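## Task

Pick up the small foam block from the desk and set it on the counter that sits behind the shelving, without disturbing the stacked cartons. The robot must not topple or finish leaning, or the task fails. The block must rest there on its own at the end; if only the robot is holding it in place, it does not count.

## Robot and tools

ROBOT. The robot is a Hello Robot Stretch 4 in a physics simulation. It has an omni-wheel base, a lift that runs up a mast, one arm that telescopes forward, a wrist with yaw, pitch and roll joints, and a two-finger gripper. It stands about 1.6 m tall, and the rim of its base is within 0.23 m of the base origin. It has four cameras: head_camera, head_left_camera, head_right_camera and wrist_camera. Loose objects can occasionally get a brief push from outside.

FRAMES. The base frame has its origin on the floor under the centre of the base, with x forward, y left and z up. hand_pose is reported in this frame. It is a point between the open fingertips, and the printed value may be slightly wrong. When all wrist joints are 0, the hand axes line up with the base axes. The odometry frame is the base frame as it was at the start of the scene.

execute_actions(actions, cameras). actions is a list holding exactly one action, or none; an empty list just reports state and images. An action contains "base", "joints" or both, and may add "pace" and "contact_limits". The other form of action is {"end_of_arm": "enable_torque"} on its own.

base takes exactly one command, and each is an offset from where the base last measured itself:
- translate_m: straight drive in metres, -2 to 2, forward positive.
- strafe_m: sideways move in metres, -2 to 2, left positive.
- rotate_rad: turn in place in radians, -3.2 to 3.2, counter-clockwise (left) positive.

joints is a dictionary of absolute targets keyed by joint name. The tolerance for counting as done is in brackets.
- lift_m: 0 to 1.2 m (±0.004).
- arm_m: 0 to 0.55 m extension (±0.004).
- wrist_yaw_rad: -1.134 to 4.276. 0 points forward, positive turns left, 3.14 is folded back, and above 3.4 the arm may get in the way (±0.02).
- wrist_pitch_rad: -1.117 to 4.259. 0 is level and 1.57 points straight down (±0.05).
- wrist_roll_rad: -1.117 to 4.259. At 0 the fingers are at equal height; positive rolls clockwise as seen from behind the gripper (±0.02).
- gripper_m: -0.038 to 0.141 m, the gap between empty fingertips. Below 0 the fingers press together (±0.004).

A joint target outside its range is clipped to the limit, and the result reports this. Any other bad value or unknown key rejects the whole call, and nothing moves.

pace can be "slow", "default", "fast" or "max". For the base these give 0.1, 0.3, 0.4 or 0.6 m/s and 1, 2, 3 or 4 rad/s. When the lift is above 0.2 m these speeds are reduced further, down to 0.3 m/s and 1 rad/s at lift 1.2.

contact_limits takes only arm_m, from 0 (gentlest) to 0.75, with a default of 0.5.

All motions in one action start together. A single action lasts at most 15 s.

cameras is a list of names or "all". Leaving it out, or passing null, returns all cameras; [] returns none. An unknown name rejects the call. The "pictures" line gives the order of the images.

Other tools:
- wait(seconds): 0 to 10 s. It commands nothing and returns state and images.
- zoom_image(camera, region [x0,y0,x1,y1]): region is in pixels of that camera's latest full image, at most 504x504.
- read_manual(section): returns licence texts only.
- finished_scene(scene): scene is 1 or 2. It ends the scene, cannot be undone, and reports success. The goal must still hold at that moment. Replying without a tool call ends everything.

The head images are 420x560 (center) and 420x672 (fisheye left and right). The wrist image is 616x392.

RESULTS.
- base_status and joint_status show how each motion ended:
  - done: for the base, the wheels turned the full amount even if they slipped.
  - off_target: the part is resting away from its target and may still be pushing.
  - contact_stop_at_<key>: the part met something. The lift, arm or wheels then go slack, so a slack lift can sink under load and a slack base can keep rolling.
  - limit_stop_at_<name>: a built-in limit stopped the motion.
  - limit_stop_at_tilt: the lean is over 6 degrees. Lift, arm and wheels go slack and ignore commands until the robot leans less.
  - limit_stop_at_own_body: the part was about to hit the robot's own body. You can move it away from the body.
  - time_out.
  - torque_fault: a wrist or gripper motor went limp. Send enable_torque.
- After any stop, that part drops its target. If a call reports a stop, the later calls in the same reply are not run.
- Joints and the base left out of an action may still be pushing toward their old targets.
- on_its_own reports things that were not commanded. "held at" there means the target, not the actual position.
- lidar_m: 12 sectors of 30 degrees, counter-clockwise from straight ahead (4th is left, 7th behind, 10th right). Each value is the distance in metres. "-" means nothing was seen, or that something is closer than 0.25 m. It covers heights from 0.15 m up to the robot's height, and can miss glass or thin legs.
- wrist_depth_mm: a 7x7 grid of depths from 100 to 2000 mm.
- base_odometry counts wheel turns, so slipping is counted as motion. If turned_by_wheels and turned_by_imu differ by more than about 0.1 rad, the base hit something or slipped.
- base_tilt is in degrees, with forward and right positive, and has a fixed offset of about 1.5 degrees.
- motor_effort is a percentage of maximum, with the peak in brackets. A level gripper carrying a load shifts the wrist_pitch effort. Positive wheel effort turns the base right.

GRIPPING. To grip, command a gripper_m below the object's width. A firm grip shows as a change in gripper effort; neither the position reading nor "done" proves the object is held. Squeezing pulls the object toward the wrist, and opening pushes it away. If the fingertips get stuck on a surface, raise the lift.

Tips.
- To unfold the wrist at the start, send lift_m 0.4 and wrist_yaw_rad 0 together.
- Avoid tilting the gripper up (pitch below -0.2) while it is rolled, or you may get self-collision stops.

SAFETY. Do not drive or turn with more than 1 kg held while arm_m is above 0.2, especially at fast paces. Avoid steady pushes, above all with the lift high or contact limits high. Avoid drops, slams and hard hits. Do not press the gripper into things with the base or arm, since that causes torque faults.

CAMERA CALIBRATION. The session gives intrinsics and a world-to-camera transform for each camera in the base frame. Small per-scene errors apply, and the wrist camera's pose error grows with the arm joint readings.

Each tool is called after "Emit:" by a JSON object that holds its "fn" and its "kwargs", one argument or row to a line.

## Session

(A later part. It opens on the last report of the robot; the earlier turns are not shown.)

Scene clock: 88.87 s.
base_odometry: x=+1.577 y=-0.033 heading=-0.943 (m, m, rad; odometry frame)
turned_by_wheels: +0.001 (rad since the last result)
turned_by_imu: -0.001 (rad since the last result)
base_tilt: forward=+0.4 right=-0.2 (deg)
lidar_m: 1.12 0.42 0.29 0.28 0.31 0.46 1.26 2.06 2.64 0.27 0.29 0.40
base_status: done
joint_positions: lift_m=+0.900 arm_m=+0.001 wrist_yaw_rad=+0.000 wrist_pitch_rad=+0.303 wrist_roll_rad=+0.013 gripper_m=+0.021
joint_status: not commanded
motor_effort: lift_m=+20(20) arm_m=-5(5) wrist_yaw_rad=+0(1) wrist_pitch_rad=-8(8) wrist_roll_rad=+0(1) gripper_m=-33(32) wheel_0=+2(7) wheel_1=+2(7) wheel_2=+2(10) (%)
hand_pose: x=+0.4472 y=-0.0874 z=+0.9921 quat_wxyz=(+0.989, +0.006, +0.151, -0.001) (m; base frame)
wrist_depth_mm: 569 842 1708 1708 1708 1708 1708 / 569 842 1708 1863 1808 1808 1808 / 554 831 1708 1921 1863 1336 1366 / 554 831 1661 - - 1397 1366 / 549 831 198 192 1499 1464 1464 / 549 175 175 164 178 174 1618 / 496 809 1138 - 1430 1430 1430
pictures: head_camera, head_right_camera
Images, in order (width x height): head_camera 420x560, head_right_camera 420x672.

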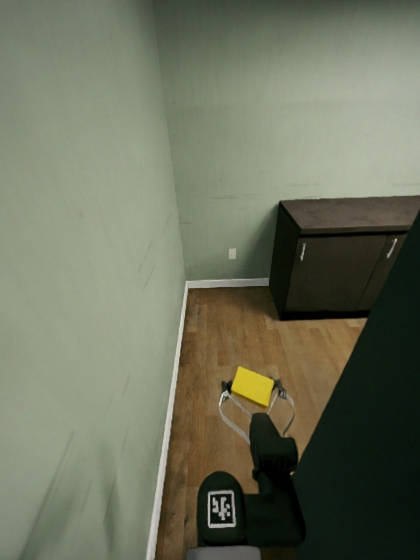

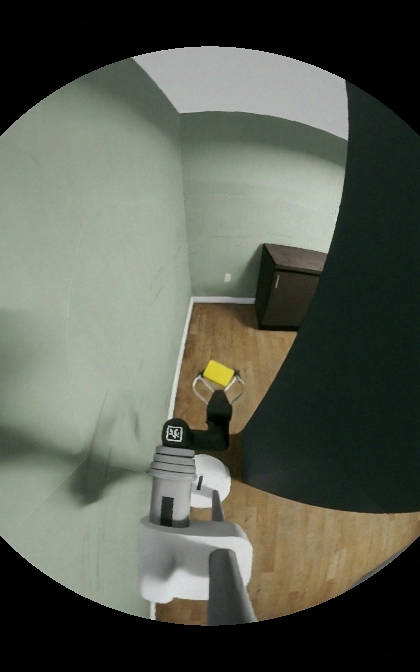

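Emit:
{"fn": "execute_actions", "kwargs": {
  "actions": [
    {"base":{"translate_m":0.65}}
  ]
}}

Scene clock: 95.80 s.
base_odometry: x=+1.959 y=-0.559 heading=-0.943 (m, m, rad; odometry frame)
turned_by_wheels: +0.000 (rad since the last result)
turned_by_imu: -0.002 (rad since the last result)
base_tilt: forward=+0.4 right=-0.3 (deg)
lidar_m: 1.11 0.39 0.29 0.27 0.30 0.42 1.35 0.42 0.33 0.86 1.19 1.04
base_status: done
joint_positions: lift_m=+0.900 arm_m=+0.001 wrist_yaw_rad=+0.000 wrist_pitch_rad=+0.303 wrist_roll_rad=+0.013 gripper_m=+0.021
joint_status: not commanded
motor_effort: lift_m=+20(20) arm_m=-5(5) wrist_yaw_rad=-2(0) wrist_pitch_rad=-8(8) wrist_roll_rad=+0(2) gripper_m=-32(34) wheel_0=+2(5) wheel_1=+1(5) wheel_2=+1(9) (%)
hand_pose: x=+0.4472 y=-0.0874 z=+0.9921 quat_wxyz=(+0.989, +0.006, +0.151, -0.001) (m; base frame)
wrist_depth_mm: 559 820 1138 1138 1138 1138 1138 / 554 820 1205 1205 1182 1205 1205 / 544 820 1281 1255 1255 1182 1042 / 539 820 1308 1336 1336 991 715 / 539 798 198 192 1366 991 741 / 530 175 175 165 178 174 788 / 480 798 1118 - 1464 1025 842
pictures: head_camera, head_left_camera, head_right_camera, wrist_camera
camera_calibration (this result's frames):
wrist_camera: T_world_to_cam=[[-0.0166456, -0.998675, -0.0486965, -0.03133], [-0.312777, 0.0514598, -0.948432, 1.13388], [0.949681, -0.000556062, -0.313219, 0.109463], [0, 0, 0, 1]] pos_world=[0.250174, -0.0895767, 1.10816]
Images, in order (width x height): head_camera 420x560, head_left_camera 420x672, head_right_camera 420x672, wrist_camera 616x392.

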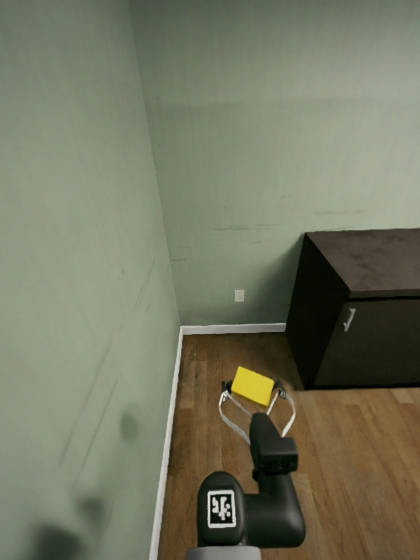

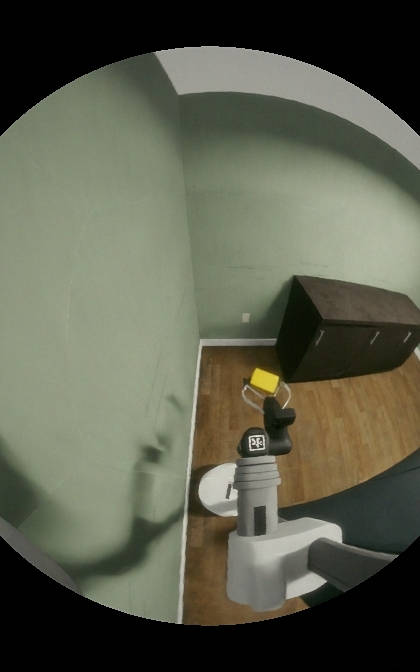

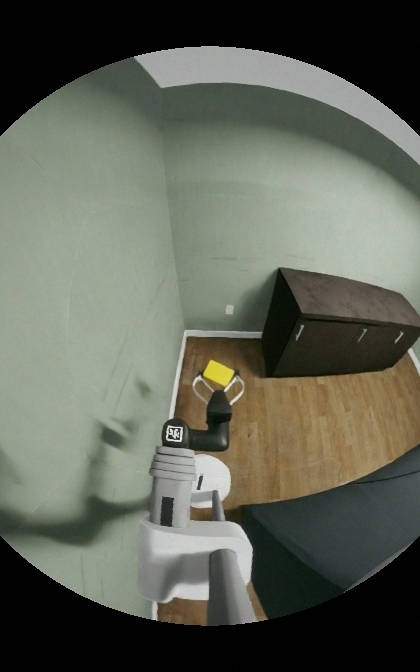

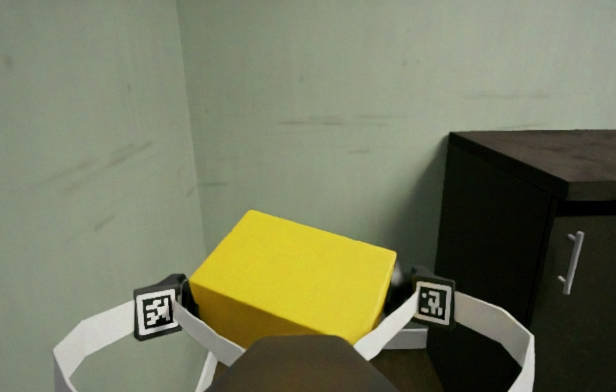

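Emit:
{"fn": "execute_actions", "kwargs": {
  "actions": [
    {"base":{"translate_m":0.1},"joints":{"lift_m":0.95}}
  ],
  "cameras": []
}}

Emit:
{"fn": "execute_actions", "kwargs": {
  "actions": [
    {"base":{"strafe_m":-0.85}}
  ]
}}

Scene clock: 104.07 s.
base_odometry: x=+2.017 y=-0.640 heading=-0.943 (m, m, rad; odometry frame)
turned_by_wheels: +0.000 (rad since the last result)
turned_by_imu: +0.000 (rad since the last result)
base_tilt: forward=+0.5 right=-0.4 (deg)
lidar_m: 1.11 0.42 0.29 0.26 0.28 0.46 1.31 0.42 0.41 1.24 1.09 0.95
base_status: done
joint_positions: lift_m=+0.950 arm_m=+0.001 wrist_yaw_rad=+0.000 wrist_pitch_rad=+0.303 wrist_roll_rad=+0.013 gripper_m=+0.021
joint_status: all done
motor_effort: lift_m=+22(22) arm_m=-5(5) wrist_yaw_rad=+0(1) wrist_pitch_rad=-8(8) wrist_roll_rad=+0(0) gripper_m=-34(32) wheel_0=+2(9) wheel_1=+2(5) wheel_2=+0(9) (%)
hand_pose: x=+0.4472 y=-0.0874 z=+1.0419 quat_wxyz=(+0.989, +0.006, +0.151, -0.001) (m; base frame)
wrist_depth_mm: 554 820 1042 1042 1060 1060 1060 / 554 809 1098 1098 1098 1118 1098 / 535 809 1138 1160 1160 1138 1138 / 535 820 1205 1229 1229 1008 759 / 535 809 198 191 1255 1008 683 / 530 176 175 164 178 174 691 / 484 788 1118 - 1464 1008 715
pictures: none
No camera images: the call's "cameras" was empty. Leave "cameras" out to get every camera's image.

Scene clock: 108.23 s.
base_odometry: x=+1.330 y=-1.139 heading=-0.943 (m, m, rad; odometry frame)
turned_by_wheels: +0.000 (rad since the last result)
turned_by_imu: -0.001 (rad since the last result)
base_tilt: forward=+0.5 right=-0.4 (deg)
lidar_m: 0.72 0.81 1.18 1.13 0.45 0.33 0.30 0.33 0.45 1.36 1.07 0.78
base_status: done
joint_positions: lift_m=+0.950 arm_m=+0.001 wrist_yaw_rad=+0.000 wrist_pitch_rad=+0.303 wrist_roll_rad=+0.013 gripper_m=+0.021
joint_status: not commanded
motor_effort: lift_m=+21(22) arm_m=-5(5) wrist_yaw_rad=-1(2) wrist_pitch_rad=-8(8) wrist_roll_rad=-1(3) gripper_m=-34(33) wheel_0=+0(9) wheel_1=-1(9) wheel_2=-1(0) (%)
hand_pose: x=+0.4472 y=-0.0874 z=+1.0420 quat_wxyz=(+0.989, +0.006, +0.151, -0.001) (m; base frame)
wrist_depth_mm: 1042 1025 1042 1042 1042 1042 1042 / 1078 1078 1098 1098 1078 1098 1098 / 1138 1138 1138 1118 1138 1138 1138 / 1205 1160 778 759 759 741 732 / 1255 585 198 192 574 591 580 / 1336 175 175 165 177 174 647 / 1397 683 676 - 683 683 691
pictures: head_camera, head_left_camera, head_right_camera, wrist_camera
camera_calibration (this result's frames):
wrist_camera: T_world_to_cam=[[-0.0166459, -0.998675, -0.0486965, -0.0289002], [-0.312777, 0.0514599, -0.948432, 1.1812], [0.949681, -0.000556343, -0.313219, 0.125095], [0, 0, 0, 1]] pos_world=[0.25017, -0.0895768, 1.15806]
Images, in order (width x height): head_camera 420x560, head_left_camera 420x672, head_right_camera 420x672, wrist_camera 616x392.

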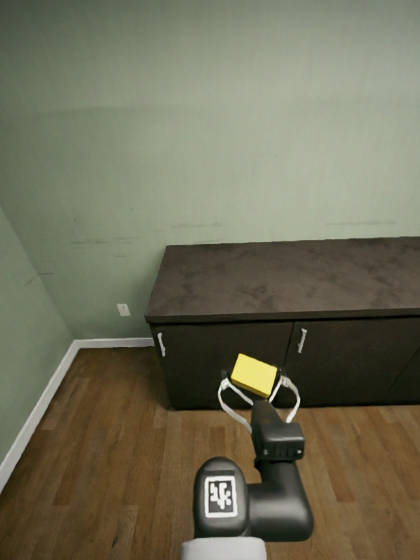

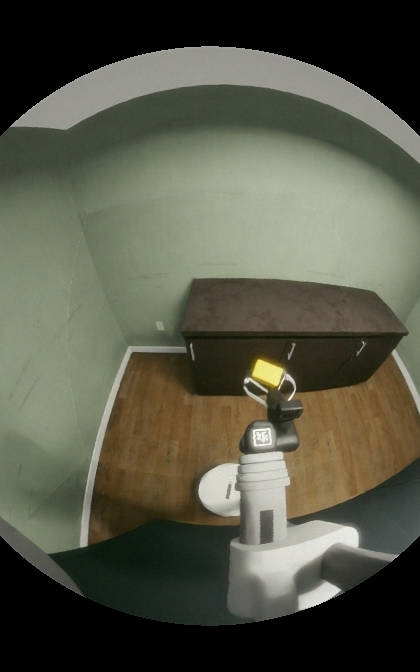

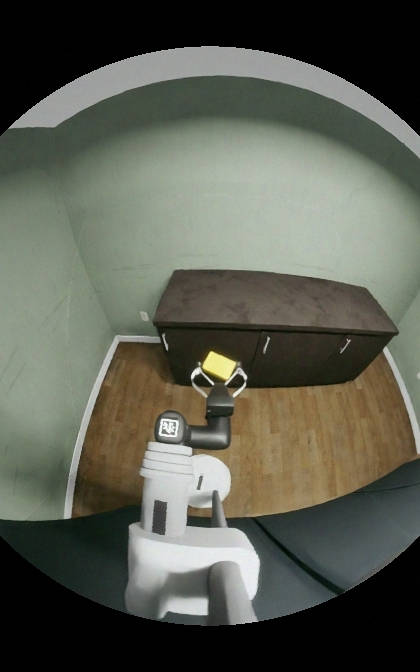

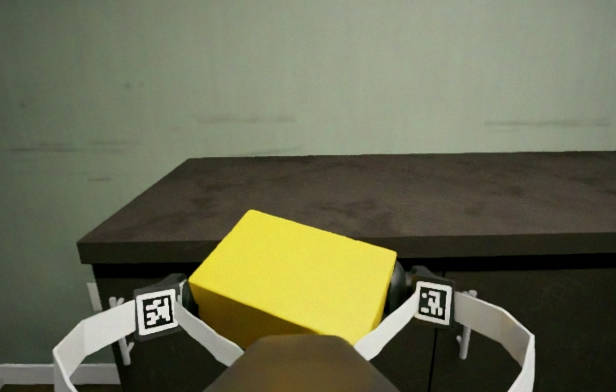

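Emit:
{"fn": "execute_actions", "kwargs": {
  "actions": [
    {"joints":{"lift_m":0.98,"arm_m":0.54,"wrist_pitch_rad":0.702}}
  ],
  "cameras": ["wrist_camera","head_camera"]
}}

Scene clock: 114.77 s.
base_odometry: x=+1.330 y=-1.139 heading=-0.943 (m, m, rad; odometry frame)
turned_by_wheels: +0.000 (rad since the last result)
turned_by_imu: +0.001 (rad since the last result)
base_tilt: forward=+0.4 right=-0.3 (deg)
lidar_m: 0.74 0.79 1.18 1.13 0.42 0.30 0.30 0.32 0.44 1.33 1.05 0.79
base_status: not commanded
joint_positions: lift_m=+0.980 arm_m=+0.539 wrist_yaw_rad=+0.000 wrist_pitch_rad=+0.704 wrist_roll_rad=+0.013 gripper_m=+0.021
joint_status: all done
motor_effort: lift_m=+21(23) arm_m=+6(6) wrist_yaw_rad=-1(2) wrist_pitch_rad=-6(6) wrist_roll_rad=+1(1) gripper_m=-33(34) wheel_0=+0(0) wheel_1=+0(0) wheel_2=-1(1) (%)
hand_pose: x=+0.9298 y=-0.0874 z=+0.9712 quat_wxyz=(+0.939, +0.006, +0.345, -0.002) (m; base frame)
wrist_depth_mm: 554 554 559 559 564 564 564 / 597 564 559 559 554 554 554 / 452 445 442 439 439 436 433 / 370 368 366 364 364 364 362 / 315 314 198 192 309 310 307 / 273 175 175 165 178 174 268 / 236 240 236 - 237 239 238
pictures: head_camera, wrist_camera
camera_calibration (this result's frames):
wrist_camera: T_world_to_cam=[[-0.0341458, -0.998681, -0.0383476, -0.0180443], [-0.658402, 0.0513451, -0.750913, 1.39457], [0.751892, -0.000392407, -0.659287, 0.164657], [0, 0, 0, 1]] pos_world=[0.793765, -0.08956, 1.15506]
Images, in order (width x height): head_camera 420x560, wrist_camera 616x392.

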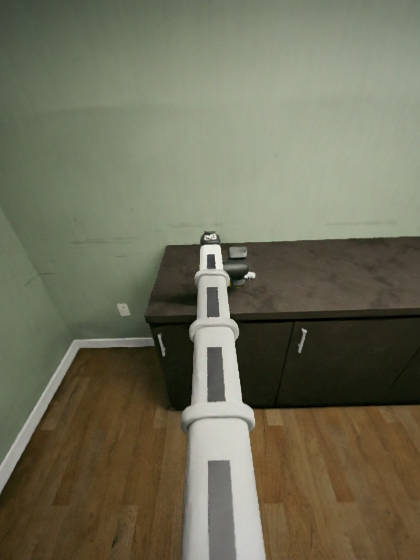

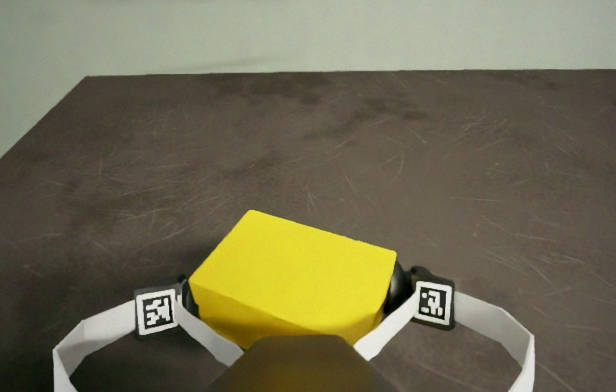

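Emit:
{"fn": "execute_actions", "kwargs": {
  "actions": [
    {"joints":{"lift_m":0.945},"pace":"slow"}
  ],
  "cameras": []
}}

Emit:
{"fn": "execute_actions", "kwargs": {
  "actions": [
    {"joints":{"gripper_m":0.13}}
  ],
  "cameras": ["wrist_camera"]
}}

Emit:
{"fn": "execute_actions", "kwargs": {
  "actions": [
    {"joints":{"lift_m":1.03}}
  ],
  "cameras": []
}}

Emit:
{"fn": "execute_actions", "kwargs": {
  "actions": [
    {"joints":{"arm_m":0.2}}
  ],
  "cameras": ["wrist_camera","head_camera"]
}}

Scene clock: 120.10 s.
base_odometry: x=+1.330 y=-1.139 heading=-0.943 (m, m, rad; odometry frame)
turned_by_wheels: +0.000 (rad since the last result)
turned_by_imu: +0.000 (rad since the last result)
base_tilt: forward=+0.4 right=-0.4 (deg)
lidar_m: 0.75 0.79 1.20 1.12 0.43 0.31 0.29 0.34 0.47 1.36 1.08 0.79
base_status: not commanded
joint_positions: lift_m=+0.945 arm_m=+0.539 wrist_yaw_rad=+0.000 wrist_pitch_rad=+0.704 wrist_roll_rad=+0.013 gripper_m=+0.021
joint_status: all done
motor_effort: lift_m=+15(19) arm_m=+6(6) wrist_yaw_rad=-1(1) wrist_pitch_rad=-6(5) wrist_roll_rad=+0(0) gripper_m=-31(33) wheel_0=+0(0) wheel_1=+0(0) wheel_2=-1(1) (%)
hand_pose: x=+0.9298 y=-0.0874 z=+0.9368 quat_wxyz=(+0.939, +0.006, +0.345, -0.002) (m; base frame)
wrist_depth_mm: 554 559 559 564 564 564 569 / 504 484 484 477 473 473 473 / 384 382 379 377 377 375 375 / 319 315 315 314 310 310 310 / 270 270 199 192 265 265 264 / 234 176 175 165 177 174 231 / 202 207 202 - 203 204 204
pictures: none
No camera images: the call's "cameras" was empty. Leave "cameras" out to get every camera's image.

Scene clock: 122.10 s.
base_odometry: x=+1.330 y=-1.139 heading=-0.943 (m, m, rad; odometry frame)
turned_by_wheels: +0.000 (rad since the last result)
turned_by_imu: +0.000 (rad since the last result)
base_tilt: forward=+0.5 right=-0.3 (deg)
lidar_m: 0.73 0.77 1.18 1.12 0.45 0.30 0.31 0.33 0.43 1.31 1.08 0.80
base_status: not commanded
joint_positions: lift_m=+0.945 arm_m=+0.539 wrist_yaw_rad=+0.001 wrist_pitch_rad=+0.703 wrist_roll_rad=+0.013 gripper_m=+0.130
joint_status: all done
motor_effort: lift_m=+15(14) arm_m=+6(6) wrist_yaw_rad=-3(2) wrist_pitch_rad=-4(6) wrist_roll_rad=+1(2) gripper_m=+0(32) wheel_0=+0(0) wheel_1=+0(0) wheel_2=+0(0) (%)
hand_pose: x=+0.9300 y=-0.0873 z=+0.9369 quat_wxyz=(+0.939, +0.006, +0.345, -0.002) (m; base frame)
wrist_depth_mm: 554 554 559 564 559 559 559 / 504 484 480 480 473 477 473 / 387 384 382 379 375 375 375 / 317 315 315 315 314 312 310 / 270 268 224 210 258 266 265 / 235 223 208 185 195 226 231 / 207 202 208 - 206 205 204
pictures: wrist_camera
camera_calibration (this result's frames):
wrist_camera: T_world_to_cam=[[-0.0337291, -0.998695, -0.0383615, -0.0196454], [-0.658041, 0.0510808, -0.751248, 1.36882], [0.752227, -0.0000954887, -0.658905, 0.141277], [0, 0, 0, 1]] pos_world=[0.793804, -0.0895267, 1.12066]
Images, in order (width x height): wrist_camera 616x392.

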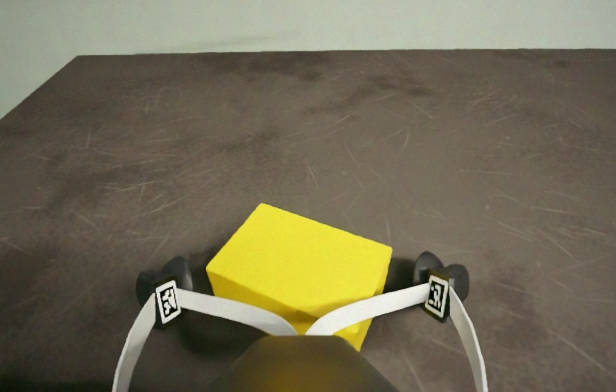

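Scene clock: 123.43 s.
base_odometry: x=+1.330 y=-1.139 heading=-0.943 (m, m, rad; odometry frame)
turned_by_wheels: +0.000 (rad since the last result)
turned_by_imu: +0.000 (rad since the last result)
base_tilt: forward=+0.3 right=-0.3 (deg)
lidar_m: 0.74 0.80 1.18 1.13 0.44 0.30 0.30 0.32 0.45 1.30 1.08 0.77
base_status: not commanded
joint_positions: lift_m=+1.030 arm_m=+0.539 wrist_yaw_rad=+0.001 wrist_pitch_rad=+0.704 wrist_roll_rad=+0.013 gripper_m=+0.130
joint_status: all done
motor_effort: lift_m=+21(22) arm_m=+6(6) wrist_yaw_rad=-2(3) wrist_pitch_rad=-5(5) wrist_roll_rad=+1(2) gripper_m=+0(2) wheel_0=+0(0) wheel_1=+0(0) wheel_2=+0(0) (%)
hand_pose: x=+0.9299 y=-0.0873 z=+1.0213 quat_wxyz=(+0.939, +0.006, +0.345, -0.002) (m; base frame)
wrist_depth_mm: 554 559 559 564 564 564 564 / 615 615 609 609 609 609 609 / 676 535 535 535 530 525 530 / 445 442 442 442 436 436 436 / 379 379 377 375 375 373 370 / 329 314 312 277 310 317 324 / 291 285 290 - 289 287 287
pictures: none
No camera images: the call's "cameras" was empty. Leave "cameras" out to get every camera's image.

Scene clock: 125.57 s.
base_odometry: x=+1.330 y=-1.139 heading=-0.943 (m, m, rad; odometry frame)
turned_by_wheels: +0.000 (rad since the last result)
turned_by_imu: +0.000 (rad since the last result)
base_tilt: forward=+0.4 right=-0.3 (deg)
lidar_m: 0.76 0.80 1.18 1.13 0.42 0.32 0.31 0.29 0.46 1.33 1.06 0.77
base_status: not commanded
joint_positions: lift_m=+1.030 arm_m=+0.201 wrist_yaw_rad=+0.000 wrist_pitch_rad=+0.704 wrist_roll_rad=+0.013 gripper_m=+0.130
joint_status: all done
motor_effort: lift_m=+21(21) arm_m=-5(7) wrist_yaw_rad=-1(4) wrist_pitch_rad=-6(6) wrist_roll_rad=+0(1) gripper_m=-2(1) wheel_0=+0(0) wheel_1=-1(1) wheel_2=+0(0) (%)
hand_pose: x=+0.5918 y=-0.0874 z=+1.0212 quat_wxyz=(+0.939, +0.006, +0.345, -0.002) (m; base frame)
wrist_depth_mm: 866 866 866 854 842 854 854 / 960 683 676 676 676 668 668 / 1042 539 539 512 530 530 530 / 449 445 445 449 445 452 452 / 1397 504 521 521 517 521 535 / 1366 569 580 580 585 603 640 / 1205 854 741 - 768 778 809
pictures: head_camera, wrist_camera
camera_calibration (this result's frames):
wrist_camera: T_world_to_cam=[[-0.034393, -0.998673, -0.0383401, -0.0275858], [-0.658477, 0.0515026, -0.750837, 1.2095], [0.751815, -0.000577479, -0.659374, 0.451914], [0, 0, 0, 1]] pos_world=[0.455721, -0.0895804, 1.20506]
Images, in order (width x height): head_camera 420x560, wrist_camera 616x392.

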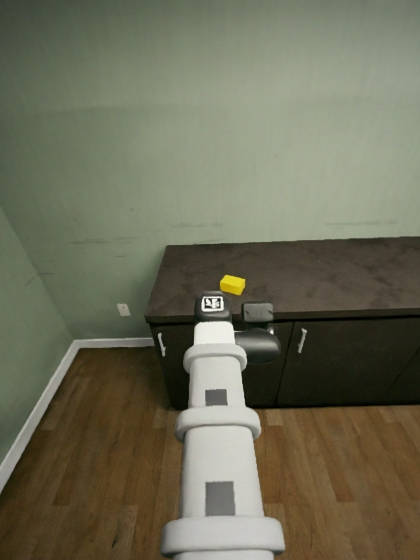

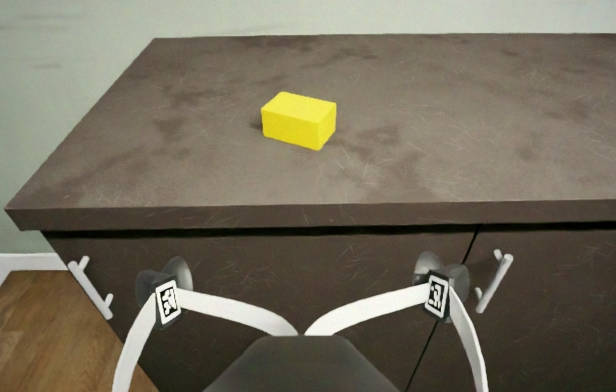

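Emit:
{"fn": "finished_scene", "kwargs": {
  "scene": 1
}}

The scene is finished: the task was done.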